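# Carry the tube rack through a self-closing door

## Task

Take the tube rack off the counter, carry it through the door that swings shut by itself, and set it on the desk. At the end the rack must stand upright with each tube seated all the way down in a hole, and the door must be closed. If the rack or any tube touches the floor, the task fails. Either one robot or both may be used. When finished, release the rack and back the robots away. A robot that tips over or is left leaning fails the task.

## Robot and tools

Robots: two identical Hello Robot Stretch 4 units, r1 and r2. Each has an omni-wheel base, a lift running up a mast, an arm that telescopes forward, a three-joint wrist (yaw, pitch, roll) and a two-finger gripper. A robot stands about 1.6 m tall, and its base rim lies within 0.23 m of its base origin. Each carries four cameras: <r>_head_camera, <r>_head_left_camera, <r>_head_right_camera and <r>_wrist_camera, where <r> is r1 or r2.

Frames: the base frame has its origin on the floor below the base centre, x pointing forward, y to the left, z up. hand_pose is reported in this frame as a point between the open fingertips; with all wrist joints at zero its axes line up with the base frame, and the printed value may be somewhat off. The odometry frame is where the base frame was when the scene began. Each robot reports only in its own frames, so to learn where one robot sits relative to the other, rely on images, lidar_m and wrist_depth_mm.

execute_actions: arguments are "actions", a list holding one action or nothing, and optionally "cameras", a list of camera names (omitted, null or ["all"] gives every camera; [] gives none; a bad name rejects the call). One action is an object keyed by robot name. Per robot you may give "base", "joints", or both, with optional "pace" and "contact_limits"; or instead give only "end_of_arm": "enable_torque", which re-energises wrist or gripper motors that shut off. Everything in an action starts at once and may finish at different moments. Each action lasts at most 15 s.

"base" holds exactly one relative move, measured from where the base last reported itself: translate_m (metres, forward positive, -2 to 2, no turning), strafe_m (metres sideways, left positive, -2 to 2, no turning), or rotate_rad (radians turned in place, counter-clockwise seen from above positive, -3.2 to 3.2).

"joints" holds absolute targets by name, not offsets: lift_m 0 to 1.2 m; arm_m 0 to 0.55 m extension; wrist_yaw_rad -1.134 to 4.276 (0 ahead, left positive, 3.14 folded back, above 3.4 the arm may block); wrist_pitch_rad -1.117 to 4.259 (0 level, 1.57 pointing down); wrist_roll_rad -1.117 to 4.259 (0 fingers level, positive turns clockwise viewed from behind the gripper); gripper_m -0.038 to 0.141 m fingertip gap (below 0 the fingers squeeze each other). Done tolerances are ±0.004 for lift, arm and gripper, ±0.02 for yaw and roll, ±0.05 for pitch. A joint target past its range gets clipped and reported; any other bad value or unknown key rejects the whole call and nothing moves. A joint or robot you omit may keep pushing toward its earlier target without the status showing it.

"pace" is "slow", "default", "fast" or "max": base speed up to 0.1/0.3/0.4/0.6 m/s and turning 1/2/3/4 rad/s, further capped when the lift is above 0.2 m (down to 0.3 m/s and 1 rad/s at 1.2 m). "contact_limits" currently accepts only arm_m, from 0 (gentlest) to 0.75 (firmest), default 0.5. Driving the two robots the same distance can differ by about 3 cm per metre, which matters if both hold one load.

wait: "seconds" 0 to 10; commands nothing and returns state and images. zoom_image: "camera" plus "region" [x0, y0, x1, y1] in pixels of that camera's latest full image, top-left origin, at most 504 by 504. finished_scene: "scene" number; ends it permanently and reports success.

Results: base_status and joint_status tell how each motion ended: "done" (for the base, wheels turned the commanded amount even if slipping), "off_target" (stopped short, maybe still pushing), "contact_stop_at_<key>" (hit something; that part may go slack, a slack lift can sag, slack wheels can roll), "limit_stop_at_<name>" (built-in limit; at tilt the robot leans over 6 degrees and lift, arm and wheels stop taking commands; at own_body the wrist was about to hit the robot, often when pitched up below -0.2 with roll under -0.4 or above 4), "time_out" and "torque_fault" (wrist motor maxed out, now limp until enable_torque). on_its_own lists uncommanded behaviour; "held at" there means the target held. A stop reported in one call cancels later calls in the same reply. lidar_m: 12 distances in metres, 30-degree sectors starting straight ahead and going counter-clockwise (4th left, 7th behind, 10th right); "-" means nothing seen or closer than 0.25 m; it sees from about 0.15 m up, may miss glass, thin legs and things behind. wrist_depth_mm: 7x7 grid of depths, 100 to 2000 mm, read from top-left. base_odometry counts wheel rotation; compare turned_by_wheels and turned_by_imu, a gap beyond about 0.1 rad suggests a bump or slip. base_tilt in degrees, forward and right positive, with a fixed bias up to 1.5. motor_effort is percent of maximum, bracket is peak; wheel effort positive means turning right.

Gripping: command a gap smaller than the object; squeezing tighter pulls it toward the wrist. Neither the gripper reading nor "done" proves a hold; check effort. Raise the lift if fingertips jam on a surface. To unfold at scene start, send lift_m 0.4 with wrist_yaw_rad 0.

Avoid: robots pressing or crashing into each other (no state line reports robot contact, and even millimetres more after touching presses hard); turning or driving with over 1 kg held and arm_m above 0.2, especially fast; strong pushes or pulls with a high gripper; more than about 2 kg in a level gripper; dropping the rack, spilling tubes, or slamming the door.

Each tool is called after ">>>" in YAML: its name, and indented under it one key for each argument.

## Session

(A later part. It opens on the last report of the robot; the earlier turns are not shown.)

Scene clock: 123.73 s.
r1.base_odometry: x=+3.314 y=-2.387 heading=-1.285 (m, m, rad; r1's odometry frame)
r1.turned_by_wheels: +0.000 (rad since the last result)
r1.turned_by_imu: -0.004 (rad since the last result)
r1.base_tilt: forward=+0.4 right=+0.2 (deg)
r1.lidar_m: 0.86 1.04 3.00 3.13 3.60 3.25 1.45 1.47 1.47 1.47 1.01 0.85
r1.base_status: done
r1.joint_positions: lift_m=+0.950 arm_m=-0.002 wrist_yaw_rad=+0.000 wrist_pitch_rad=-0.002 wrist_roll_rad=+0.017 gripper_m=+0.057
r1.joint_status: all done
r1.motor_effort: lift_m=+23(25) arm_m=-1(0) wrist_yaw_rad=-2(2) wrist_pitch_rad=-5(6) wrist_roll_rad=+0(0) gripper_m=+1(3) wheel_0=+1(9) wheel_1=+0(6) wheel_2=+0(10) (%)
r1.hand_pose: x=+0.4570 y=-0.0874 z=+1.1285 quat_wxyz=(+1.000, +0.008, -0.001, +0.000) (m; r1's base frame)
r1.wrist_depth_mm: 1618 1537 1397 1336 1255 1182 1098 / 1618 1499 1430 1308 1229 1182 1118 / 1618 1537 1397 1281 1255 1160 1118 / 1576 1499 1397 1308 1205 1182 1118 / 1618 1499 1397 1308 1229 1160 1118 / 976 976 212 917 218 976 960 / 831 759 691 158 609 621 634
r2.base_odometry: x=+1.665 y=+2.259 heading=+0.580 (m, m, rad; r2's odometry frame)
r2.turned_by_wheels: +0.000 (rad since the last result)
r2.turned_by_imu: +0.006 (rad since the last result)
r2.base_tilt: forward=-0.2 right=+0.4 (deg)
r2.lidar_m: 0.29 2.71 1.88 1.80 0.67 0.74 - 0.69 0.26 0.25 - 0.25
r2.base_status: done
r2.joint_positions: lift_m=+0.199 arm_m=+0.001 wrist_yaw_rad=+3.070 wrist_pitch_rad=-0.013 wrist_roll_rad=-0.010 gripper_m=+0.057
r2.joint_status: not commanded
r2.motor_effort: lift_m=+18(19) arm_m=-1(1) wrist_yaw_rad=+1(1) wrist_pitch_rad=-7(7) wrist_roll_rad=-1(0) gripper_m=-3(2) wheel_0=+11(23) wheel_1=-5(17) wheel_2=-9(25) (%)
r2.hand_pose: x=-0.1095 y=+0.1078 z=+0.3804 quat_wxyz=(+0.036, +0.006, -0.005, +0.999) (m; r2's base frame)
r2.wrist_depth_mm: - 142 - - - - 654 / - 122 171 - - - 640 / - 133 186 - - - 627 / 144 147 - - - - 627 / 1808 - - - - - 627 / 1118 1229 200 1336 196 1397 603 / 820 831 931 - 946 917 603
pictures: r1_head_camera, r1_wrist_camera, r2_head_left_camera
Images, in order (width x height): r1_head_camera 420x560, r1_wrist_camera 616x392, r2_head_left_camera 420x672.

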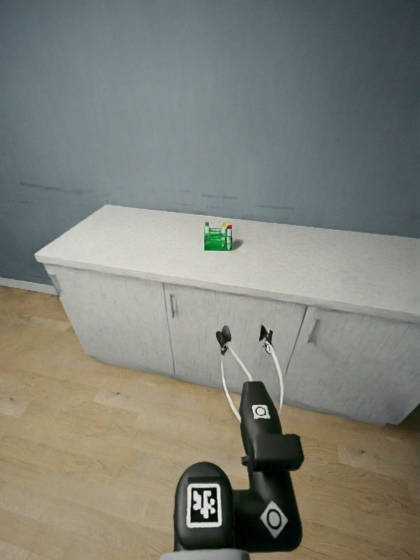

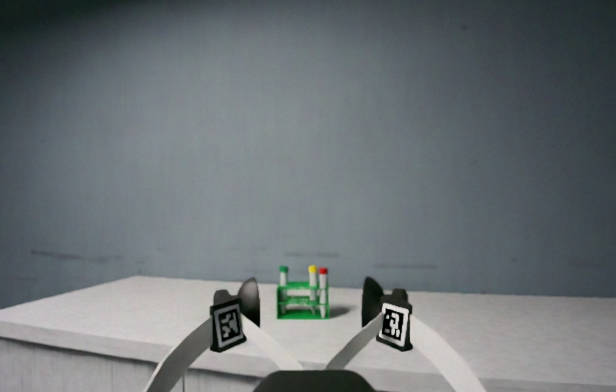

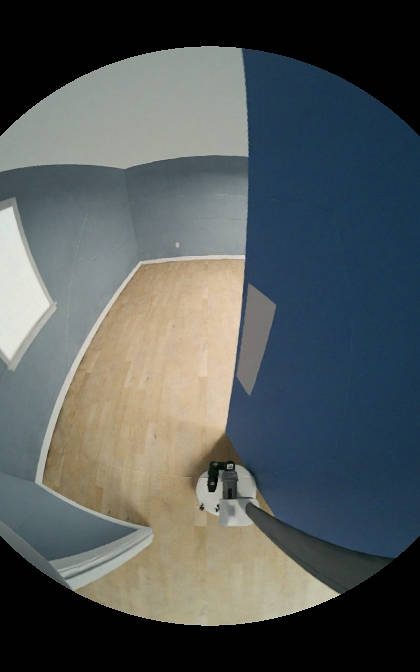

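>>> zoom_image:
  camera: "r1_wrist_camera"
  region: [230, 240, 380, 340]

>>> zoom_image:
  camera: "r1_head_camera"
  region: [170, 200, 270, 270]

>>> execute_actions:
  actions:
    - {"r1": {"base": {"translate_m": 0.35}, "joints": {"lift_m": 1.0, "wrist_pitch_rad": 0.5}, "pace": "fast"}, "r2": {"base": {"translate_m": 0.3}, "pace": "slow"}}
  cameras: ["r1_head_camera", "r1_wrist_camera", "r2_head_left_camera"]

Region (230, 240, 380, 340) of r1_wrist_camera's 616x392 image, scaled by 3.360.

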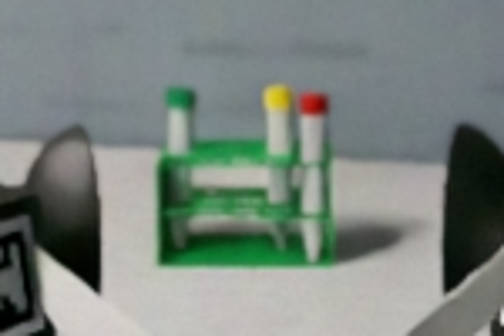

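Region (170, 200, 270, 270) of r1_head_camera's 420x560 image, scaled by 5.040, with more detail than that image has; it fills the top 353 rows of this view, and the rest is white.

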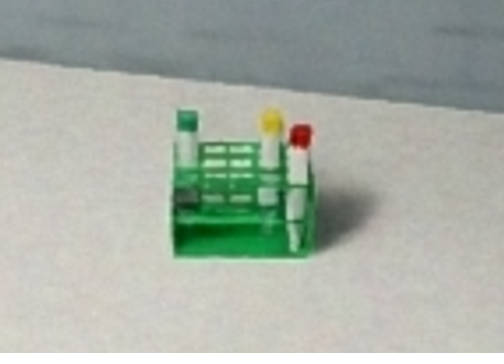

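Scene clock: 134.97 s.
r1.base_odometry: x=+3.413 y=-2.723 heading=-1.285 (m, m, rad; r1's odometry frame)
r1.turned_by_wheels: +0.000 (rad since the last result)
r1.turned_by_imu: -0.003 (rad since the last result)
r1.base_tilt: forward=+0.4 right=+0.3 (deg)
r1.lidar_m: 0.53 0.62 2.35 3.05 3.51 3.60 1.65 1.70 1.56 1.57 0.62 0.51
r1.base_status: done
r1.joint_positions: lift_m=+1.000 arm_m=-0.002 wrist_yaw_rad=+0.000 wrist_pitch_rad=+0.502 wrist_roll_rad=+0.017 gripper_m=+0.057
r1.joint_status: all done
r1.motor_effort: lift_m=+22(24) arm_m=+0(0) wrist_yaw_rad=-1(1) wrist_pitch_rad=-5(7) wrist_roll_rad=+0(0) gripper_m=-4(4) wheel_0=-1(8) wheel_1=-1(5) wheel_2=+2(8) (%)
r1.hand_pose: x=+0.4214 y=-0.0874 z=+1.0392 quat_wxyz=(+0.969, +0.008, +0.248, -0.002) (m; r1's base frame)
r1.wrist_depth_mm: 1042 976 917 854 820 778 741 / 1118 1042 976 917 866 820 788 / 891 878 891 820 878 842 820 / 627 627 627 609 621 621 621 / 492 484 484 484 484 480 480 / 564 508 213 407 218 392 389 / 640 564 492 158 413 351 342
r2.base_odometry: x=+1.916 y=+2.423 heading=+0.580 (m, m, rad; r2's odometry frame)
r2.turned_by_wheels: +0.000 (rad since the last result)
r2.turned_by_imu: -0.003 (rad since the last result)
r2.base_tilt: forward=-0.2 right=+0.4 (deg)
r2.lidar_m: 3.88 2.70 1.88 1.79 1.00 0.89 - 0.45 0.25 0.25 3.90 0.25
r2.base_status: done
r2.joint_positions: lift_m=+0.199 arm_m=+0.001 wrist_yaw_rad=+3.070 wrist_pitch_rad=-0.013 wrist_roll_rad=-0.010 gripper_m=+0.057
r2.joint_status: not commanded
r2.motor_effort: lift_m=+18(18) arm_m=-1(1) wrist_yaw_rad=+0(1) wrist_pitch_rad=-7(7) wrist_roll_rad=-2(1) gripper_m=-3(3) wheel_0=+6(14) wheel_1=-3(4) wheel_2=-4(13) (%)
r2.hand_pose: x=-0.1095 y=+0.1078 z=+0.3804 quat_wxyz=(+0.036, +0.006, -0.005, +0.999) (m; r2's base frame)
r2.wrist_depth_mm: - 142 - - - 904 854 / - 122 171 - - 904 854 / - 133 186 - - 904 854 / 144 147 - - - 891 866 / 732 - - - - 891 854 / 723 1229 200 1336 196 866 878 / 750 831 931 - 946 854 854
pictures: r1_head_camera, r1_wrist_camera, r2_head_left_camera
Images, in order (width x height): r1_head_camera 420x560, r1_wrist_camera 616x392, r2_head_left_camera 420x672.

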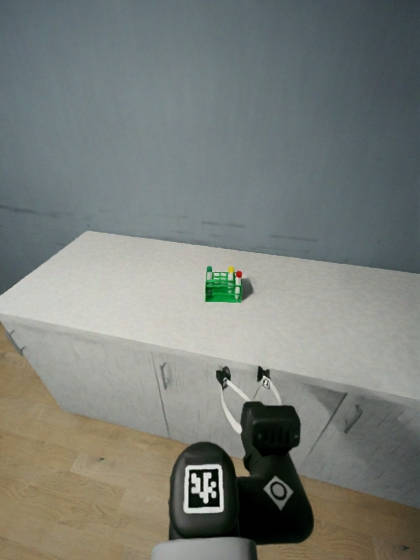

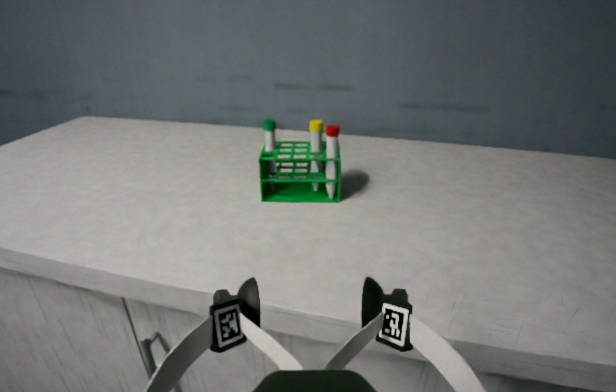

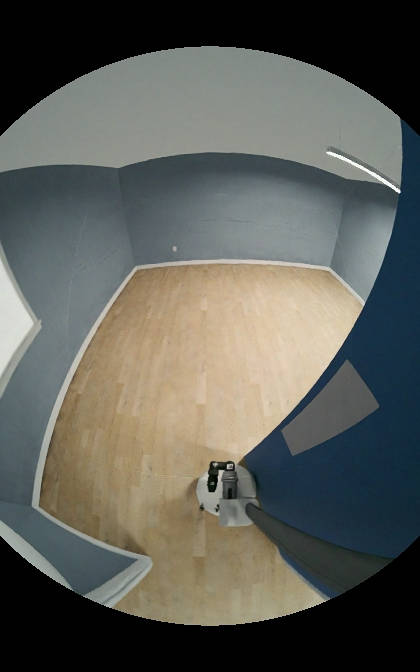

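>>> execute_actions:
  actions:
    - {"r1": {"base": {"translate_m": 0.15}, "joints": {"lift_m": 0.85, "wrist_pitch_rad": 0.2, "gripper_m": 0.141}, "pace": "default"}, "r2": {"base": {"strafe_m": -0.12}, "pace": "slow"}}
  cameras: ["r1_head_camera", "r1_wrist_camera", "r2_head_left_camera"]

Scene clock: 156.97 s.
r1.base_odometry: x=+3.455 y=-2.867 heading=-1.285 (m, m, rad; r1's odometry frame)
r1.turned_by_wheels: +0.000 (rad since the last result)
r1.turned_by_imu: -0.002 (rad since the last result)
r1.base_tilt: forward=+0.3 right=+0.3 (deg)
r1.lidar_m: 0.38 0.45 0.81 3.01 3.45 3.73 1.66 1.74 1.61 0.82 0.42 0.39
r1.base_status: done
r1.joint_positions: lift_m=+0.850 arm_m=-0.002 wrist_yaw_rad=+0.000 wrist_pitch_rad=+0.203 wrist_roll_rad=+0.017 gripper_m=+0.141
r1.joint_status: all done
r1.motor_effort: lift_m=+16(21) arm_m=+0(0) wrist_yaw_rad=-1(2) wrist_pitch_rad=-7(9) wrist_roll_rad=+0(0) gripper_m=-1(4) wheel_0=+1(3) wheel_1=+0(6) wheel_2=+0(8) (%)
r1.hand_pose: x=+0.4511 y=-0.0874 z=+0.9705 quat_wxyz=(+0.995, +0.008, +0.101, -0.001) (m; r1's base frame)
r1.wrist_depth_mm: 904 866 798 759 715 683 640 / 931 891 831 778 741 691 661 / 976 917 854 788 750 707 683 / 946 904 842 691 768 715 691 / 500 496 459 445 500 488 484 / 336 300 342 343 340 219 332 / 265 255 257 154 246 253 264
r2.base_odometry: x=+1.981 y=+2.323 heading=+0.580 (m, m, rad; r2's odometry frame)
r2.turned_by_wheels: +0.000 (rad since the last result)
r2.turned_by_imu: -0.002 (rad since the last result)
r2.base_tilt: forward=-0.2 right=+0.4 (deg)
r2.lidar_m: 3.88 2.90 2.01 1.91 1.01 0.94 - 0.35 0.25 - 0.25 0.25
r2.base_status: done
r2.joint_positions: lift_m=+0.199 arm_m=+0.001 wrist_yaw_rad=+3.070 wrist_pitch_rad=-0.013 wrist_roll_rad=-0.010 gripper_m=+0.057
r2.joint_status: not commanded
r2.motor_effort: lift_m=+18(18) arm_m=-1(1) wrist_yaw_rad=+1(1) wrist_pitch_rad=-7(8) wrist_roll_rad=-2(0) gripper_m=-3(2) wheel_0=+5(12) wheel_1=-4(11) wheel_2=-1(3) (%)
r2.hand_pose: x=-0.1095 y=+0.1078 z=+0.3804 quat_wxyz=(+0.036, +0.006, -0.005, +0.999) (m; r2's base frame)
r2.wrist_depth_mm: - 142 - - - - 842 / - 122 171 - - - 854 / - 133 186 - - - 854 / 144 147 - - - - 854 / 535 1708 - - - - 854 / 535 917 201 1366 196 1255 854 / 549 759 931 - 946 891 854
pictures: r1_head_camera, r1_wrist_camera, r2_head_left_camera
Images, in order (width x height): r1_head_camera 420x560, r1_wrist_camera 616x392, r2_head_left_camera 420x672.

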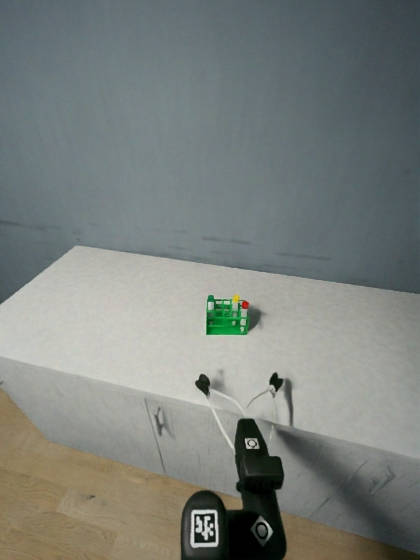

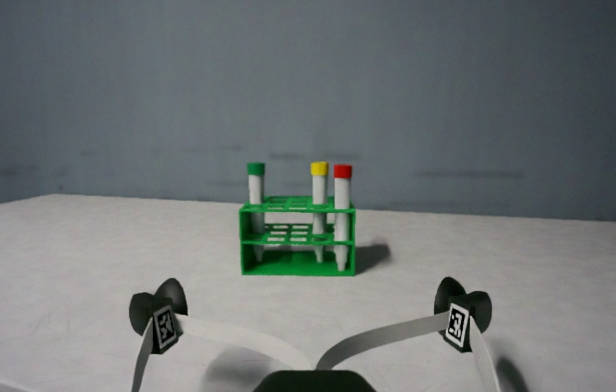

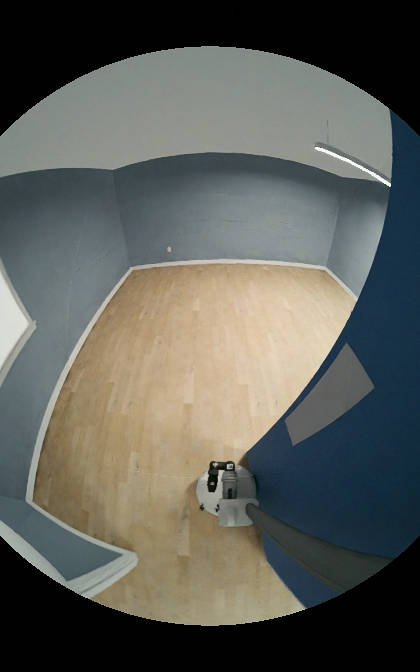

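>>> execute_actions:
  actions:
    - {"r1": {"base": {"strafe_m": 0.014}, "joints": {"lift_m": 0.82, "arm_m": 0.16}, "pace": "default"}, "r2": {"base": {"strafe_m": -0.06}, "pace": "slow"}}
  cameras: ["r1_head_camera", "r1_wrist_camera"]

Scene clock: 168.77 s.
r1.base_odometry: x=+3.468 y=-2.863 heading=-1.285 (m, m, rad; r1's odometry frame)
r1.turned_by_wheels: +0.000 (rad since the last result)
r1.turned_by_imu: -0.002 (rad since the last result)
r1.base_tilt: forward=+0.4 right=+0.3 (deg)
r1.lidar_m: 0.39 0.47 0.82 2.98 3.45 3.72 1.57 1.68 1.62 0.82 0.44 0.40
r1.base_status: done
r1.joint_positions: lift_m=+0.820 arm_m=+0.159 wrist_yaw_rad=+0.000 wrist_pitch_rad=+0.202 wrist_roll_rad=+0.017 gripper_m=+0.141
r1.joint_status: all done
r1.motor_effort: lift_m=+17(18) arm_m=+6(6) wrist_yaw_rad=-1(1) wrist_pitch_rad=-6(6) wrist_roll_rad=+0(1) gripper_m=+0(0) wheel_0=+0(9) wheel_1=+2(6) wheel_2=+0(0) (%)
r1.hand_pose: x=+0.6124 y=-0.0874 z=+0.9405 quat_wxyz=(+0.995, +0.008, +0.101, -0.001) (m; r1's base frame)
r1.wrist_depth_mm: 741 691 647 609 574 549 525 / 759 699 661 627 597 559 535 / 788 732 683 640 603 574 549 / 759 741 634 309 314 585 559 / 399 399 285 368 336 399 392 / 271 242 255 270 268 219 268 / 213 206 208 154 198 204 208
r2.base_odometry: x=+2.014 y=+2.273 heading=+0.581 (m, m, rad; r2's odometry frame)
r2.turned_by_wheels: +0.000 (rad since the last result)
r2.turned_by_imu: -0.002 (rad since the last result)
r2.base_tilt: forward=-0.2 right=+0.4 (deg)
r2.lidar_m: 3.89 2.96 2.07 1.98 0.99 1.00 - 0.30 0.25 - 0.25 0.25
r2.base_status: done
r2.joint_positions: lift_m=+0.199 arm_m=+0.001 wrist_yaw_rad=+3.070 wrist_pitch_rad=-0.013 wrist_roll_rad=-0.010 gripper_m=+0.057
r2.joint_status: not commanded
r2.motor_effort: lift_m=+18(18) arm_m=-1(1) wrist_yaw_rad=+1(1) wrist_pitch_rad=-7(7) wrist_roll_rad=-2(2) gripper_m=-4(3) wheel_0=+5(12) wheel_1=-4(10) wheel_2=+0(2) (%)
r2.hand_pose: x=-0.1095 y=+0.1078 z=+0.3804 quat_wxyz=(+0.036, +0.006, -0.005, +0.999) (m; r2's base frame)
r2.wrist_depth_mm: - 143 - - - - 891 / - 122 171 - - - 891 / - 133 186 - - - 904 / 144 147 - - - - 878 / 469 750 - - - - 878 / 473 683 200 1336 196 1397 866 / 484 647 917 - 946 917 854
pictures: r1_head_camera, r1_wrist_camera
Images, in order (width x height): r1_head_camera 420x560, r1_wrist_camera 616x392.

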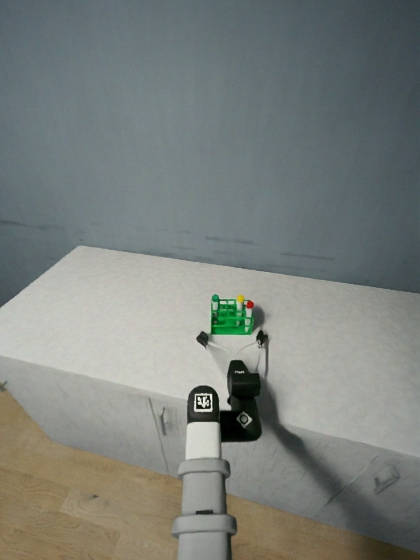

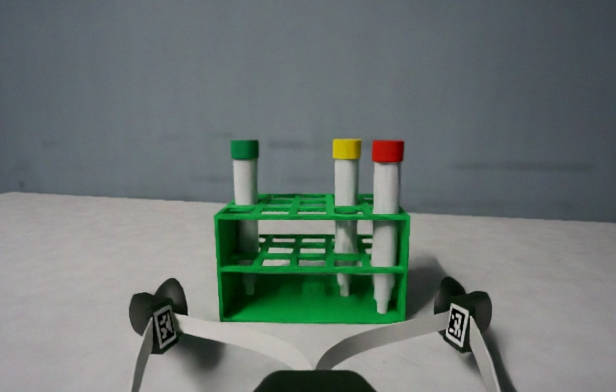

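>>> execute_actions:
  actions:
    - {"r1": {"joints": {"arm_m": 0.24}, "pace": "slow"}}
  cameras: ["r1_head_camera", "r1_wrist_camera"]

Scene clock: 173.93 s.
r1.base_odometry: x=+3.468 y=-2.863 heading=-1.285 (m, m, rad; r1's odometry frame)
r1.turned_by_wheels: +0.000 (rad since the last result)
r1.turned_by_imu: -0.002 (rad since the last result)
r1.base_tilt: forward=+0.4 right=+0.3 (deg)
r1.lidar_m: 0.40 0.46 0.83 2.98 3.45 3.74 1.57 1.66 1.61 0.82 0.45 0.39
r1.base_status: not commanded
r1.joint_positions: lift_m=+0.820 arm_m=+0.239 wrist_yaw_rad=+0.000 wrist_pitch_rad=+0.202 wrist_roll_rad=+0.017 gripper_m=+0.141
r1.joint_status: all done
r1.motor_effort: lift_m=+16(17) arm_m=+6(7) wrist_yaw_rad=-1(1) wrist_pitch_rad=-6(6) wrist_roll_rad=+1(0) gripper_m=-2(1) wheel_0=+0(0) wheel_1=+2(2) wheel_2=+0(0) (%)
r1.hand_pose: x=+0.6924 y=-0.0874 z=+0.9405 quat_wxyz=(+0.995, +0.008, +0.101, -0.001) (m; r1's base frame)
r1.wrist_depth_mm: 647 615 569 539 508 484 459 / 668 621 585 554 521 492 473 / 691 640 591 564 525 504 480 / 691 647 597 569 212 521 496 / 399 399 218 235 194 394 387 / 270 240 210 234 193 220 267 / 212 205 195 153 196 204 207
r2.base_odometry: x=+2.014 y=+2.273 heading=+0.581 (m, m, rad; r2's odometry frame)
r2.turned_by_wheels: +0.000 (rad since the last result)
r2.turned_by_imu: -0.002 (rad since the last result)
r2.base_tilt: forward=-0.2 right=+0.4 (deg)
r2.lidar_m: 3.88 2.93 2.06 1.97 0.99 1.01 - 0.31 0.25 - 0.25 0.25
r2.base_status: not commanded
r2.joint_positions: lift_m=+0.199 arm_m=+0.001 wrist_yaw_rad=+3.070 wrist_pitch_rad=-0.013 wrist_roll_rad=-0.010 gripper_m=+0.057
r2.joint_status: not commanded
r2.motor_effort: lift_m=+18(18) arm_m=-1(1) wrist_yaw_rad=+0(1) wrist_pitch_rad=-7(7) wrist_roll_rad=-1(1) gripper_m=-4(2) wheel_0=+5(4) wheel_1=-4(4) wheel_2=+0(0) (%)
r2.hand_pose: x=-0.1095 y=+0.1078 z=+0.3804 quat_wxyz=(+0.036, +0.006, -0.005, +0.999) (m; r2's base frame)
r2.wrist_depth_mm: - 142 - - - - 878 / - 122 171 - - - 891 / - 133 186 - - - 904 / 144 147 - - - - 891 / 473 750 - - - - 891 / 469 691 200 1366 196 1397 878 / 484 647 946 - 946 904 854
pictures: r1_head_camera, r1_wrist_camera
Images, in order (width x height): r1_head_camera 420x560, r1_wrist_camera 616x392.

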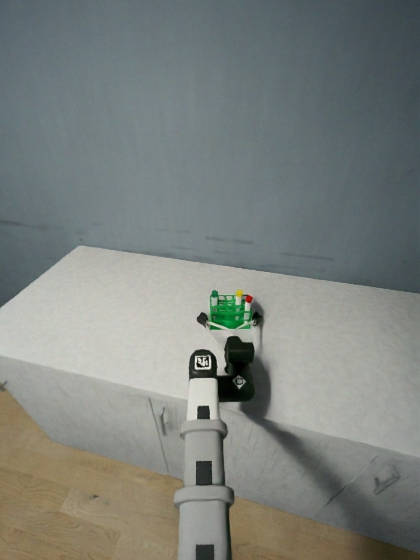

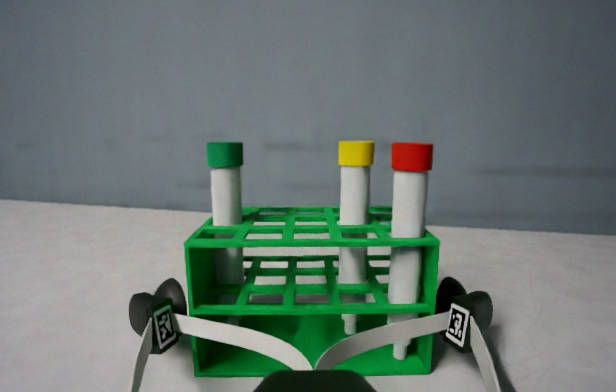

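>>> execute_actions:
  actions:
    - {"r1": {"joints": {"gripper_m": 0.08}}}
  cameras: ["r1_wrist_camera"]

>>> execute_actions:
  actions:
    - {"r1": {"joints": {"lift_m": 0.88}, "pace": "slow"}}
  cameras: ["r1_head_camera", "r1_wrist_camera"]

Scene clock: 182.13 s.
r1.base_odometry: x=+3.468 y=-2.863 heading=-1.285 (m, m, rad; r1's odometry frame)
r1.turned_by_wheels: +0.000 (rad since the last result)
r1.turned_by_imu: -0.003 (rad since the last result)
r1.base_tilt: forward=+0.4 right=+0.2 (deg)
r1.lidar_m: 0.39 0.47 0.80 2.98 3.44 3.72 1.59 1.69 1.61 0.84 0.46 0.39
r1.base_status: not commanded
r1.joint_positions: lift_m=+0.820 arm_m=+0.239 wrist_yaw_rad=+0.000 wrist_pitch_rad=+0.203 wrist_roll_rad=+0.017 gripper_m=+0.080
r1.joint_status: all done
r1.motor_effort: lift_m=+17(17) arm_m=+6(6) wrist_yaw_rad=-1(1) wrist_pitch_rad=-9(10) wrist_roll_rad=+1(1) gripper_m=-23(23) wheel_0=+0(0) wheel_1=+2(2) wheel_2=+0(0) (%)
r1.hand_pose: x=+0.6924 y=-0.0874 z=+0.9403 quat_wxyz=(+0.995, +0.008, +0.101, -0.001) (m; r1's base frame)
r1.wrist_depth_mm: 647 615 564 539 508 484 462 / 668 627 585 554 521 496 469 / 691 640 591 569 204 504 480 / 691 647 252 569 205 521 488 / 394 394 197 228 182 392 387 / 268 270 213 233 187 253 265 / 211 189 189 204 186 190 206
r2.base_odometry: x=+2.014 y=+2.273 heading=+0.581 (m, m, rad; r2's odometry frame)
r2.turned_by_wheels: +0.000 (rad since the last result)
r2.turned_by_imu: -0.003 (rad since the last result)
r2.base_tilt: forward=-0.3 right=+0.4 (deg)
r2.lidar_m: 3.90 2.92 2.04 1.97 0.98 0.99 - 0.31 0.25 - 0.25 0.25
r2.base_status: not commanded
r2.joint_positions: lift_m=+0.199 arm_m=+0.001 wrist_yaw_rad=+3.070 wrist_pitch_rad=-0.013 wrist_roll_rad=-0.010 gripper_m=+0.057
r2.joint_status: not commanded
r2.motor_effort: lift_m=+18(18) arm_m=-1(1) wrist_yaw_rad=+0(1) wrist_pitch_rad=-7(7) wrist_roll_rad=-1(1) gripper_m=-3(2) wheel_0=+5(5) wheel_1=-4(4) wheel_2=+0(0) (%)
r2.hand_pose: x=-0.1095 y=+0.1078 z=+0.3804 quat_wxyz=(+0.036, +0.006, -0.005, +0.999) (m; r2's base frame)
r2.wrist_depth_mm: - 142 - - - - 891 / - 122 170 - - - 891 / - 133 186 - - - 891 / 144 147 - - - - 891 / 473 750 - - - - 866 / 469 691 200 1336 196 1366 878 / 480 654 931 - 946 904 854
pictures: r1_wrist_camera
Images, in order (width x height): r1_wrist_camera 616x392.

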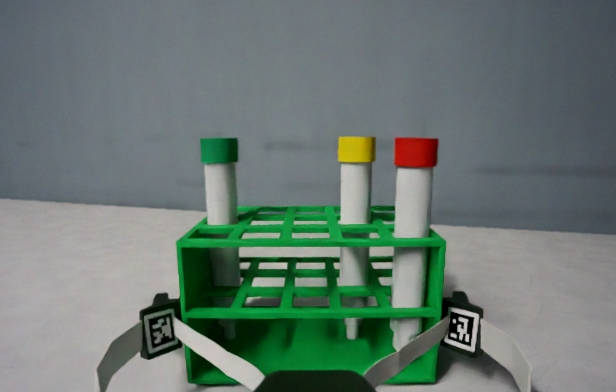

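Scene clock: 183.50 s.
r1.base_odometry: x=+3.468 y=-2.863 heading=-1.285 (m, m, rad; r1's odometry frame)
r1.turned_by_wheels: +0.000 (rad since the last result)
r1.turned_by_imu: +0.000 (rad since the last result)
r1.base_tilt: forward=+0.4 right=+0.3 (deg)
r1.lidar_m: 0.38 0.48 0.82 3.01 3.45 3.72 1.59 1.69 1.62 0.81 0.45 0.40
r1.base_status: not commanded
r1.joint_positions: lift_m=+0.880 arm_m=+0.239 wrist_yaw_rad=+0.000 wrist_pitch_rad=+0.203 wrist_roll_rad=+0.017 gripper_m=+0.080
r1.joint_status: all done
r1.motor_effort: lift_m=+24(25) arm_m=+6(6) wrist_yaw_rad=-2(1) wrist_pitch_rad=-9(10) wrist_roll_rad=+0(1) gripper_m=-23(22) wheel_0=+0(0) wheel_1=+2(2) wheel_2=-1(1) (%)
r1.hand_pose: x=+0.6924 y=-0.0874 z=+0.9996 quat_wxyz=(+0.995, +0.008, +0.102, -0.001) (m; r1's base frame)
r1.wrist_depth_mm: 647 609 569 535 508 484 462 / 661 627 591 554 525 492 469 / 691 647 591 564 517 508 480 / 715 661 251 564 204 521 496 / 569 574 196 228 183 521 500 / 392 394 213 233 186 366 387 / 307 233 198 204 187 234 300
r2.base_odometry: x=+2.014 y=+2.273 heading=+0.581 (m, m, rad; r2's odometry frame)
r2.turned_by_wheels: +0.000 (rad since the last result)
r2.turned_by_imu: +0.000 (rad since the last result)
r2.base_tilt: forward=-0.2 right=+0.4 (deg)
r2.lidar_m: 3.90 2.96 2.06 1.97 0.96 1.01 - 0.31 0.25 - 0.25 0.25
r2.base_status: not commanded
r2.joint_positions: lift_m=+0.199 arm_m=+0.001 wrist_yaw_rad=+3.070 wrist_pitch_rad=-0.013 wrist_roll_rad=-0.010 gripper_m=+0.057
r2.joint_status: not commanded
r2.motor_effort: lift_m=+18(18) arm_m=-1(1) wrist_yaw_rad=+0(0) wrist_pitch_rad=-7(7) wrist_roll_rad=-2(1) gripper_m=-3(3) wheel_0=+5(5) wheel_1=-4(3) wheel_2=+0(0) (%)
r2.hand_pose: x=-0.1095 y=+0.1078 z=+0.3804 quat_wxyz=(+0.036, +0.006, -0.005, +0.999) (m; r2's base frame)
r2.wrist_depth_mm: - 142 - - - - 891 / - 122 171 - - - 891 / - 133 186 - - - 891 / 144 147 - - - - 891 / 473 759 - - - - 878 / 473 691 200 1336 196 1366 866 / 484 661 931 - 960 917 854
pictures: r1_head_camera, r1_wrist_camera
Images, in order (width x height): r1_head_camera 420x560, r1_wrist_camera 616x392.

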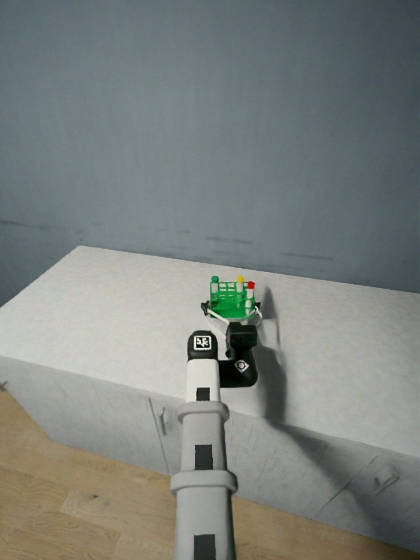

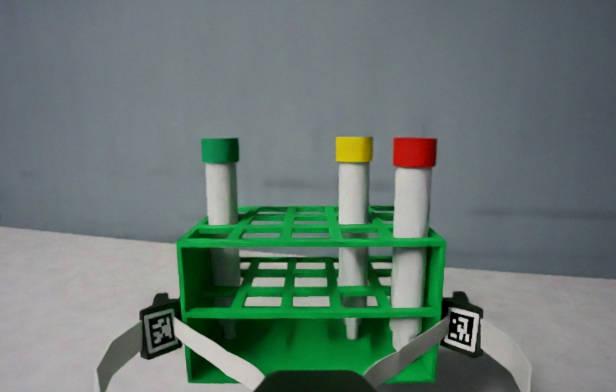

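>>> execute_actions:
  actions:
    - {"r1": {"base": {"rotate_rad": 2.94}, "joints": {"arm_m": 0.0}, "pace": "default"}}
  cameras: ["r1_head_camera", "r1_wrist_camera"]

Scene clock: 222.40 s.
r1.base_odometry: x=+3.468 y=-2.863 heading=+1.655 (m, m, rad; r1's odometry frame)
r1.turned_by_wheels: +2.940 (rad since the last result)
r1.turned_by_imu: +2.974 (rad since the last result)
r1.base_tilt: forward=+0.5 right=+0.3 (deg)
r1.lidar_m: 0.43 1.55 1.64 1.62 0.52 0.42 0.38 0.41 0.62 2.96 3.14 0.44
r1.base_status: done
r1.joint_positions: lift_m=+0.880 arm_m=+0.001 wrist_yaw_rad=+0.000 wrist_pitch_rad=+0.204 wrist_roll_rad=+0.017 gripper_m=+0.080
r1.joint_status: all done
r1.motor_effort: lift_m=+24(24) arm_m=-6(7) wrist_yaw_rad=-1(0) wrist_pitch_rad=-9(9) wrist_roll_rad=+1(0) gripper_m=-23(23) wheel_0=+1(8) wheel_1=+1(6) wheel_2=+1(7) (%)
r1.hand_pose: x=+0.4546 y=-0.0873 z=+0.9996 quat_wxyz=(+0.995, +0.008, +0.102, -0.001) (m; r1's base frame)
r1.wrist_depth_mm: 1182 - - - - - - / 1205 - - - - - - / 1229 1255 - - - - - / 1281 1308 251 - 203 - - / 1308 1308 196 228 183 - - / 1336 1336 213 234 187 - - / 1397 778 199 204 187 891 1708
r2.base_odometry: x=+2.014 y=+2.273 heading=+0.581 (m, m, rad; r2's odometry frame)
r2.turned_by_wheels: +0.000 (rad since the last result)
r2.turned_by_imu: -0.004 (rad since the last result)
r2.base_tilt: forward=-0.2 right=+0.4 (deg)
r2.lidar_m: 3.89 2.94 2.07 1.98 1.01 1.02 - 0.28 0.25 - 0.25 0.25
r2.base_status: not commanded
r2.joint_positions: lift_m=+0.199 arm_m=+0.001 wrist_yaw_rad=+3.070 wrist_pitch_rad=-0.013 wrist_roll_rad=-0.010 gripper_m=+0.057
r2.joint_status: not commanded
r2.motor_effort: lift_m=+18(18) arm_m=-1(1) wrist_yaw_rad=+0(0) wrist_pitch_rad=-7(7) wrist_roll_rad=-1(0) gripper_m=-3(2) wheel_0=+5(5) wheel_1=-4(4) wheel_2=+0(0) (%)
r2.hand_pose: x=-0.1095 y=+0.1078 z=+0.3804 quat_wxyz=(+0.036, +0.006, -0.005, +0.999) (m; r2's base frame)
r2.wrist_depth_mm: - 143 - - - - 891 / - 122 171 - - - 891 / - 133 186 - - - 891 / 144 147 - - - - 878 / 469 741 - - - - 878 / 473 683 200 1336 196 1366 878 / 484 654 931 - 946 917 866
pictures: r1_head_camera, r1_wrist_camera
Images, in order (width x height): r1_head_camera 420x560, r1_wrist_camera 616x392.

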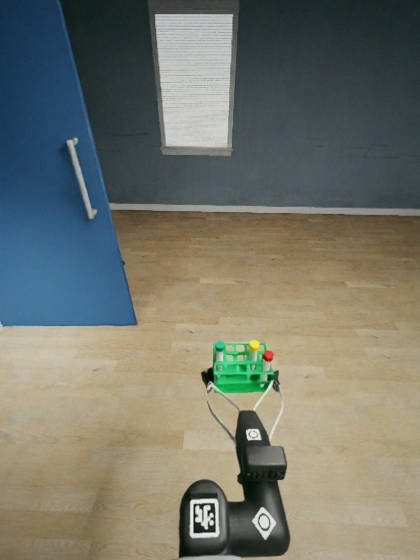

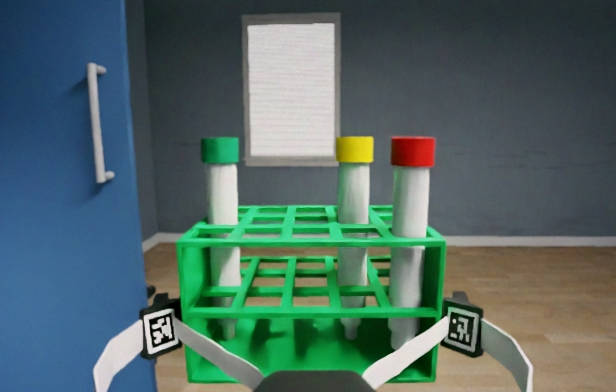

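>>> execute_actions:
  actions:
    - {"r1": {"base": {"translate_m": 2.0}, "joints": {"lift_m": 0.75}, "pace": "fast"}}
  cameras: ["r1_head_left_camera"]

>>> execute_actions:
  actions:
    - {"r1": {"base": {"translate_m": 0.85}, "pace": "fast"}}
  cameras: []

>>> execute_actions:
  actions:
    - {"r1": {"base": {"rotate_rad": 1.98}, "pace": "default"}}
  cameras: ["r1_head_camera", "r1_head_left_camera"]

Scene clock: 237.37 s.
r1.base_odometry: x=+3.299 y=-0.870 heading=+1.655 (m, m, rad; r1's odometry frame)
r1.turned_by_wheels: +0.000 (rad since the last result)
r1.turned_by_imu: -0.005 (rad since the last result)
r1.base_tilt: forward=+0.4 right=+0.3 (deg)
r1.lidar_m: 0.42 1.81 1.56 0.63 0.63 2.48 2.42 2.57 3.16 3.09 2.30 1.74
r1.base_status: done
r1.joint_positions: lift_m=+0.750 arm_m=+0.001 wrist_yaw_rad=+0.000 wrist_pitch_rad=+0.204 wrist_roll_rad=+0.017 gripper_m=+0.080
r1.joint_status: all done
r1.motor_effort: lift_m=+17(23) arm_m=-6(6) wrist_yaw_rad=-1(2) wrist_pitch_rad=-10(9) wrist_roll_rad=+1(1) gripper_m=-24(23) wheel_0=+1(4) wheel_1=-1(6) wheel_2=+0(10) (%)
r1.hand_pose: x=+0.4545 y=-0.0874 z=+0.8701 quat_wxyz=(+0.995, +0.008, +0.102, -0.001) (m; r1's base frame)
r1.wrist_depth_mm: 1464 1397 1366 1366 1366 1366 1308 / 1464 1464 1464 1430 1366 1397 1366 / 1537 1499 1464 1430 1397 1430 1397 / 1537 1537 251 1430 217 1464 1430 / 1618 1576 196 227 183 1499 1464 / 1661 1618 213 233 189 1537 1537 / 1576 820 198 204 187 820 1537
r2.base_odometry: x=+2.014 y=+2.273 heading=+0.581 (m, m, rad; r2's odometry frame)
r2.turned_by_wheels: +0.000 (rad since the last result)
r2.turned_by_imu: -0.004 (rad since the last result)
r2.base_tilt: forward=-0.2 right=+0.3 (deg)
r2.lidar_m: 0.69 0.61 1.07 1.97 1.02 1.02 - 0.31 0.25 - 0.25 0.27
r2.base_status: not commanded
r2.joint_positions: lift_m=+0.199 arm_m=+0.001 wrist_yaw_rad=+3.070 wrist_pitch_rad=-0.013 wrist_roll_rad=-0.010 gripper_m=+0.057
r2.joint_status: not commanded
r2.motor_effort: lift_m=+18(18) arm_m=-1(1) wrist_yaw_rad=+0(0) wrist_pitch_rad=-7(7) wrist_roll_rad=-2(1) gripper_m=-3(2) wheel_0=+5(5) wheel_1=-4(4) wheel_2=+0(0) (%)
r2.hand_pose: x=-0.1095 y=+0.1078 z=+0.3804 quat_wxyz=(+0.036, +0.006, -0.005, +0.999) (m; r2's base frame)
r2.wrist_depth_mm: - 142 - - - - 878 / - 122 171 - - - 891 / - 133 186 - - - 891 / 144 147 - - - - 891 / 469 759 - - - - 891 / 473 691 200 1336 196 1397 878 / 480 654 931 - 960 904 866
pictures: r1_head_left_camera
Images, in order (width x height): r1_head_left_camera 420x672.

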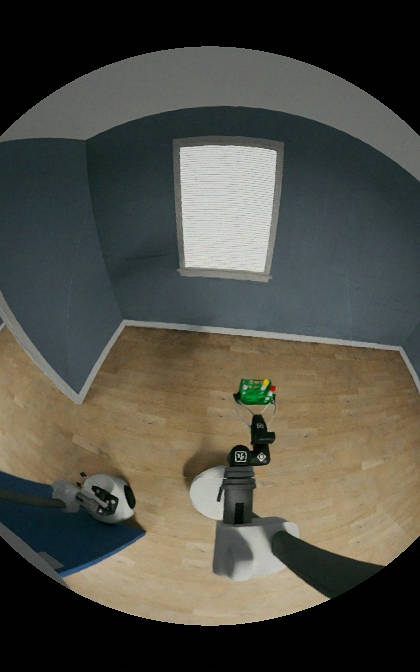

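Scene clock: 240.97 s.
r1.base_odometry: x=+3.227 y=-0.023 heading=+1.655 (m, m, rad; r1's odometry frame)
r1.turned_by_wheels: +0.000 (rad since the last result)
r1.turned_by_imu: -0.002 (rad since the last result)
r1.base_tilt: forward=+0.4 right=+0.3 (deg)
r1.lidar_m: 0.41 0.87 1.30 1.42 1.27 1.14 3.27 4.08 3.22 2.79 1.18 0.43
r1.base_status: done
r1.joint_positions: lift_m=+0.750 arm_m=+0.001 wrist_yaw_rad=+0.000 wrist_pitch_rad=+0.204 wrist_roll_rad=+0.017 gripper_m=+0.080
r1.joint_status: not commanded
r1.motor_effort: lift_m=+17(17) arm_m=-6(6) wrist_yaw_rad=-1(1) wrist_pitch_rad=-10(9) wrist_roll_rad=+0(0) gripper_m=-21(26) wheel_0=-2(7) wheel_1=+0(6) wheel_2=-1(11) (%)
r1.hand_pose: x=+0.4545 y=-0.0874 z=+0.8701 quat_wxyz=(+0.995, +0.008, +0.102, -0.001) (m; r1's base frame)
r1.wrist_depth_mm: 615 609 591 585 580 574 569 / 634 615 615 603 597 585 580 / 640 634 621 621 597 597 597 / 661 647 251 627 203 609 615 / 691 683 197 228 183 640 634 / 707 699 213 233 187 647 654 / 732 445 198 204 188 427 668
r2.base_odometry: x=+2.014 y=+2.273 heading=+0.581 (m, m, rad; r2's odometry frame)
r2.turned_by_wheels: +0.000 (rad since the last result)
r2.turned_by_imu: -0.001 (rad since the last result)
r2.base_tilt: forward=-0.1 right=+0.4 (deg)
r2.lidar_m: 3.88 2.94 1.15 1.95 1.01 1.00 - 0.31 0.25 - 0.25 0.25
r2.base_status: not commanded
r2.joint_positions: lift_m=+0.199 arm_m=+0.001 wrist_yaw_rad=+3.070 wrist_pitch_rad=-0.013 wrist_roll_rad=-0.010 gripper_m=+0.057
r2.joint_status: not commanded
r2.motor_effort: lift_m=+18(18) arm_m=-1(1) wrist_yaw_rad=+0(2) wrist_pitch_rad=-7(7) wrist_roll_rad=+0(2) gripper_m=-3(2) wheel_0=+5(5) wheel_1=-4(4) wheel_2=+0(0) (%)
r2.hand_pose: x=-0.1095 y=+0.1078 z=+0.3804 quat_wxyz=(+0.036, +0.006, -0.005, +0.999) (m; r2's base frame)
r2.wrist_depth_mm: - 143 - - - - 891 / - 122 171 - - - 891 / - 133 186 - - - 904 / 144 147 - - - - 891 / 473 750 - - - - 891 / 466 683 200 1336 196 1366 878 / 488 647 931 - 946 917 854
pictures: none
No camera images: the call's "cameras" was empty. Leave "cameras" out to get every camera's image.

Scene clock: 243.23 s.
r1.base_odometry: x=+3.227 y=-0.023 heading=-2.648 (m, m, rad; r1's odometry frame)
r1.turned_by_wheels: +1.980 (rad since the last result)
r1.turned_by_imu: +2.005 (rad since the last result)
r1.base_tilt: forward=+0.4 right=+0.3 (deg)
r1.lidar_m: 0.44 1.14 3.24 3.34 3.35 3.16 1.35 0.88 0.82 0.87 1.17 0.46
r1.base_status: done
r1.joint_positions: lift_m=+0.750 arm_m=+0.001 wrist_yaw_rad=+0.000 wrist_pitch_rad=+0.204 wrist_roll_rad=+0.017 gripper_m=+0.080
r1.joint_status: not commanded
r1.motor_effort: lift_m=+18(18) arm_m=-6(6) wrist_yaw_rad=-2(3) wrist_pitch_rad=-10(11) wrist_roll_rad=+0(0) gripper_m=-25(24) wheel_0=+1(2) wheel_1=+0(7) wheel_2=+1(7) (%)
r1.hand_pose: x=+0.4545 y=-0.0873 z=+0.8701 quat_wxyz=(+0.995, +0.008, +0.102, -0.001) (m; r1's base frame)
r1.wrist_depth_mm: 1182 1430 - - 1078 1008 931 / 1138 1464 - - 1138 1042 960 / 1138 1464 - - 1138 1060 991 / 1118 1499 251 - 204 1078 991 / 1118 1537 196 227 183 1118 1025 / 1060 1430 213 233 187 1098 1042 / 1025 609 198 204 187 640 1060
r2.base_odometry: x=+2.014 y=+2.273 heading=+0.581 (m, m, rad; r2's odometry frame)
r2.turned_by_wheels: +0.000 (rad since the last result)
r2.turned_by_imu: -0.001 (rad since the last result)
r2.base_tilt: forward=-0.1 right=+0.4 (deg)
r2.lidar_m: 3.90 2.91 0.98 1.01 1.00 1.00 - 0.31 0.25 - 0.25 0.26
r2.base_status: not commanded
r2.joint_positions: lift_m=+0.199 arm_m=+0.001 wrist_yaw_rad=+3.070 wrist_pitch_rad=-0.013 wrist_roll_rad=-0.010 gripper_m=+0.057
r2.joint_status: not commanded
r2.motor_effort: lift_m=+18(18) arm_m=-1(1) wrist_yaw_rad=+1(1) wrist_pitch_rad=-8(7) wrist_roll_rad=-1(2) gripper_m=-3(4) wheel_0=+5(5) wheel_1=-4(3) wheel_2=+0(0) (%)
r2.hand_pose: x=-0.1095 y=+0.1078 z=+0.3804 quat_wxyz=(+0.036, +0.006, -0.005, +0.999) (m; r2's base frame)
r2.wrist_depth_mm: - 142 - - - - 878 / - 122 171 - - - 904 / - 133 186 - - - 891 / 144 147 - - - - 891 / 469 750 - - - - 878 / 469 691 200 1336 196 1397 878 / 484 647 931 - 960 917 854
pictures: r1_head_camera, r1_head_left_camera
Images, in order (width x height): r1_head_camera 420x560, r1_head_left_camera 420x672.

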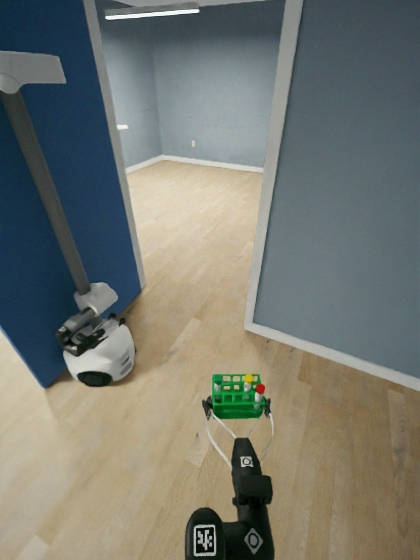

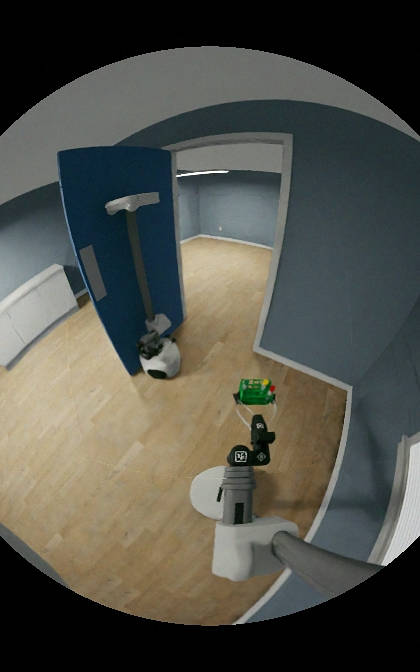

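>>> execute_actions:
  actions:
    - {"r1": {"base": {"strafe_m": 0.12}, "pace": "default"}}
  cameras: []

>>> execute_actions:
  actions:
    - {"r1": {"base": {"translate_m": 1.2}, "pace": "fast"}}
  cameras: ["r1_head_camera", "r1_head_left_camera"]

Scene clock: 253.43 s.
r1.base_odometry: x=+3.284 y=-0.129 heading=-2.648 (m, m, rad; r1's odometry frame)
r1.turned_by_wheels: +0.000 (rad since the last result)
r1.turned_by_imu: -0.003 (rad since the last result)
r1.base_tilt: forward=+0.4 right=+0.3 (deg)
r1.lidar_m: 0.41 1.06 3.14 3.22 3.27 3.11 1.45 1.03 0.93 0.96 1.34 0.43
r1.base_status: done
r1.joint_positions: lift_m=+0.750 arm_m=+0.001 wrist_yaw_rad=+0.000 wrist_pitch_rad=+0.204 wrist_roll_rad=+0.017 gripper_m=+0.080
r1.joint_status: not commanded
r1.motor_effort: lift_m=+18(18) arm_m=-6(6) wrist_yaw_rad=-2(2) wrist_pitch_rad=-9(10) wrist_roll_rad=+1(0) gripper_m=-25(22) wheel_0=+2(9) wheel_1=-1(9) wheel_2=+1(1) (%)
r1.hand_pose: x=+0.4545 y=-0.0874 z=+0.8701 quat_wxyz=(+0.995, +0.008, +0.102, -0.001) (m; r1's base frame)
r1.wrist_depth_mm: 991 1308 - - - 1078 991 / 1025 1336 - - - 1078 1008 / 1042 1366 1756 - 1160 1118 1042 / 1042 1397 252 - 203 1138 1042 / 1078 1397 197 228 183 1160 1060 / 1042 1060 212 234 187 1138 1098 / 866 549 195 204 187 676 1098
r2.base_odometry: x=+2.014 y=+2.273 heading=+0.581 (m, m, rad; r2's odometry frame)
r2.turned_by_wheels: +0.000 (rad since the last result)
r2.turned_by_imu: -0.003 (rad since the last result)
r2.base_tilt: forward=-0.1 right=+0.4 (deg)
r2.lidar_m: 3.89 1.24 0.86 1.97 0.99 1.02 - 0.29 0.25 - 0.25 0.26
r2.base_status: not commanded
r2.joint_positions: lift_m=+0.199 arm_m=+0.001 wrist_yaw_rad=+3.070 wrist_pitch_rad=-0.013 wrist_roll_rad=-0.010 gripper_m=+0.057
r2.joint_status: not commanded
r2.motor_effort: lift_m=+18(18) arm_m=-1(1) wrist_yaw_rad=+1(1) wrist_pitch_rad=-8(7) wrist_roll_rad=+1(1) gripper_m=-3(2) wheel_0=+5(5) wheel_1=-4(4) wheel_2=+0(0) (%)
r2.hand_pose: x=-0.1095 y=+0.1078 z=+0.3804 quat_wxyz=(+0.036, +0.006, -0.005, +0.999) (m; r2's base frame)
r2.wrist_depth_mm: - 143 - - - - 891 / - 122 171 - - - 891 / - 133 186 - - - 891 / 144 147 - - - - 891 / 469 750 - - - - 878 / 469 683 199 1308 196 1397 866 / 484 654 931 - 960 904 854
pictures: none
No camera images: the call's "cameras" was empty. Leave "cameras" out to get every camera's image.

Scene clock: 257.83 s.
r1.base_odometry: x=+2.227 y=-0.698 heading=-2.648 (m, m, rad; r1's odometry frame)
r1.turned_by_wheels: +0.000 (rad since the last result)
r1.turned_by_imu: -0.002 (rad since the last result)
r1.base_tilt: forward=+0.5 right=+0.3 (deg)
r1.lidar_m: 0.41 0.71 0.39 0.32 0.39 4.18 2.31 1.54 1.52 0.66 0.50 0.45
r1.base_status: done
r1.joint_positions: lift_m=+0.750 arm_m=+0.001 wrist_yaw_rad=+0.000 wrist_pitch_rad=+0.204 wrist_roll_rad=+0.017 gripper_m=+0.080
r1.joint_status: not commanded
r1.motor_effort: lift_m=+17(18) arm_m=-6(6) wrist_yaw_rad=-1(1) wrist_pitch_rad=-9(10) wrist_roll_rad=+0(0) gripper_m=-22(23) wheel_0=+1(3) wheel_1=-1(6) wheel_2=+1(9) (%)
r1.hand_pose: x=+0.4545 y=-0.0874 z=+0.8701 quat_wxyz=(+0.995, +0.008, +0.102, -0.001) (m; r1's base frame)
r1.wrist_depth_mm: - - - - - - - / - - - - - - - / - - - - - - - / - - - - 203 - - / - - 197 228 184 - - / 1863 - 213 233 187 1808 1983 / 1397 820 198 204 187 809 1499
r2.base_odometry: x=+2.014 y=+2.273 heading=+0.581 (m, m, rad; r2's odometry frame)
r2.turned_by_wheels: +0.000 (rad since the last result)
r2.turned_by_imu: -0.002 (rad since the last result)
r2.base_tilt: forward=-0.2 right=+0.4 (deg)
r2.lidar_m: 3.87 2.96 2.06 0.38 0.30 0.34 - 0.30 0.25 - 0.25 0.25
r2.base_status: not commanded
r2.joint_positions: lift_m=+0.199 arm_m=+0.001 wrist_yaw_rad=+3.070 wrist_pitch_rad=-0.013 wrist_roll_rad=-0.010 gripper_m=+0.057
r2.joint_status: not commanded
r2.motor_effort: lift_m=+18(18) arm_m=-1(1) wrist_yaw_rad=+1(0) wrist_pitch_rad=-7(8) wrist_roll_rad=+0(1) gripper_m=-4(2) wheel_0=+5(5) wheel_1=-4(4) wheel_2=+0(0) (%)
r2.hand_pose: x=-0.1095 y=+0.1078 z=+0.3804 quat_wxyz=(+0.036, +0.006, -0.005, +0.999) (m; r2's base frame)
r2.wrist_depth_mm: - 142 - - - - 878 / - 122 171 - - - 891 / - 133 186 - - - 891 / 144 147 - - - - 891 / 473 750 - - - - 878 / 469 691 200 1336 196 1397 854 / 484 654 917 - 946 459 484
pictures: r1_head_camera, r1_head_left_camera
Images, in order (width x height): r1_head_camera 420x560, r1_head_left_camera 420x672.

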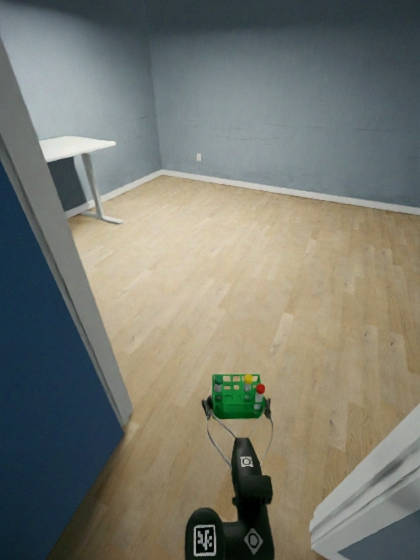

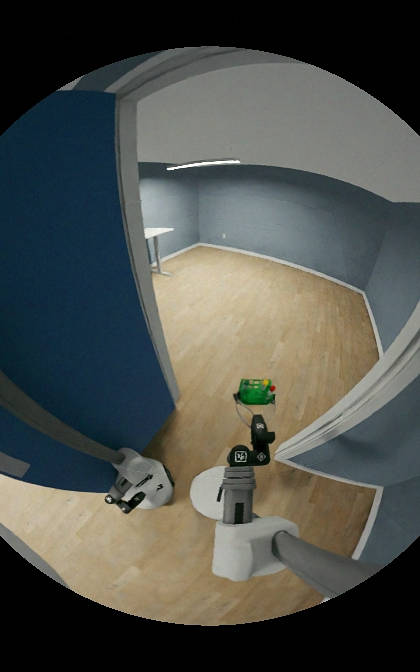

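>>> execute_actions:
  actions:
    - {"r1": {"base": {"translate_m": 1.5}, "pace": "fast"}}
  cameras: ["r1_head_camera", "r1_head_left_camera"]

Scene clock: 269.53 s.
r1.base_odometry: x=+0.907 y=-1.409 heading=-2.648 (m, m, rad; r1's odometry frame)
r1.turned_by_wheels: +0.000 (rad since the last result)
r1.turned_by_imu: -0.004 (rad since the last result)
r1.base_tilt: forward=+0.4 right=+0.3 (deg)
r1.lidar_m: 0.42 1.86 1.73 1.15 0.80 0.74 1.45 1.21 2.18 2.26 2.97 0.41
r1.base_status: done
r1.joint_positions: lift_m=+0.750 arm_m=+0.001 wrist_yaw_rad=+0.000 wrist_pitch_rad=+0.204 wrist_roll_rad=+0.017 gripper_m=+0.080
r1.joint_status: not commanded
r1.motor_effort: lift_m=+18(18) arm_m=-6(6) wrist_yaw_rad=-1(2) wrist_pitch_rad=-10(10) wrist_roll_rad=+0(0) gripper_m=-23(22) wheel_0=-1(5) wheel_1=-1(7) wheel_2=+1(12) (%)
r1.hand_pose: x=+0.4545 y=-0.0874 z=+0.8701 quat_wxyz=(+0.995, +0.008, +0.102, -0.001) (m; r1's base frame)
r1.wrist_depth_mm: - - - - - - - / - - - - - - - / - - - - 206 - - / - - 251 - 204 - - / - - 196 228 183 - - / 1921 - 213 233 187 1863 1983 / 1576 820 198 203 188 820 1576
r2.base_odometry: x=+2.014 y=+2.273 heading=+0.581 (m, m, rad; r2's odometry frame)
r2.turned_by_wheels: +0.000 (rad since the last result)
r2.turned_by_imu: -0.004 (rad since the last result)
r2.base_tilt: forward=-0.3 right=+0.4 (deg)
r2.lidar_m: 3.89 2.93 2.06 1.96 1.00 1.00 1.39 0.33 0.25 - 0.25 0.25
r2.base_status: not commanded
r2.joint_positions: lift_m=+0.199 arm_m=+0.001 wrist_yaw_rad=+3.070 wrist_pitch_rad=-0.013 wrist_roll_rad=-0.010 gripper_m=+0.057
r2.joint_status: not commanded
r2.motor_effort: lift_m=+18(18) arm_m=-1(1) wrist_yaw_rad=+0(0) wrist_pitch_rad=-7(8) wrist_roll_rad=-1(1) gripper_m=-2(4) wheel_0=+5(5) wheel_1=-3(4) wheel_2=+0(0) (%)
r2.hand_pose: x=-0.1095 y=+0.1078 z=+0.3804 quat_wxyz=(+0.036, +0.006, -0.005, +0.999) (m; r2's base frame)
r2.wrist_depth_mm: - 142 1499 - - - 878 / - 122 171 - - - 891 / - 133 186 - - - 904 / 144 147 1618 - - - 891 / 473 750 1537 - - - 878 / 473 683 200 1366 196 1366 866 / 484 654 931 - 946 917 854
pictures: r1_head_camera, r1_head_left_camera
Images, in order (width x height): r1_head_camera 420x560, r1_head_left_camera 420x672.

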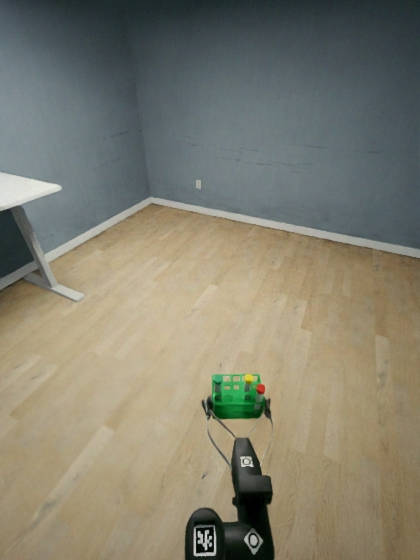

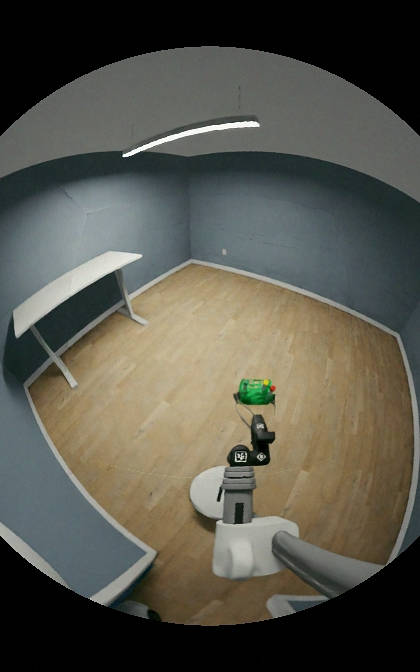

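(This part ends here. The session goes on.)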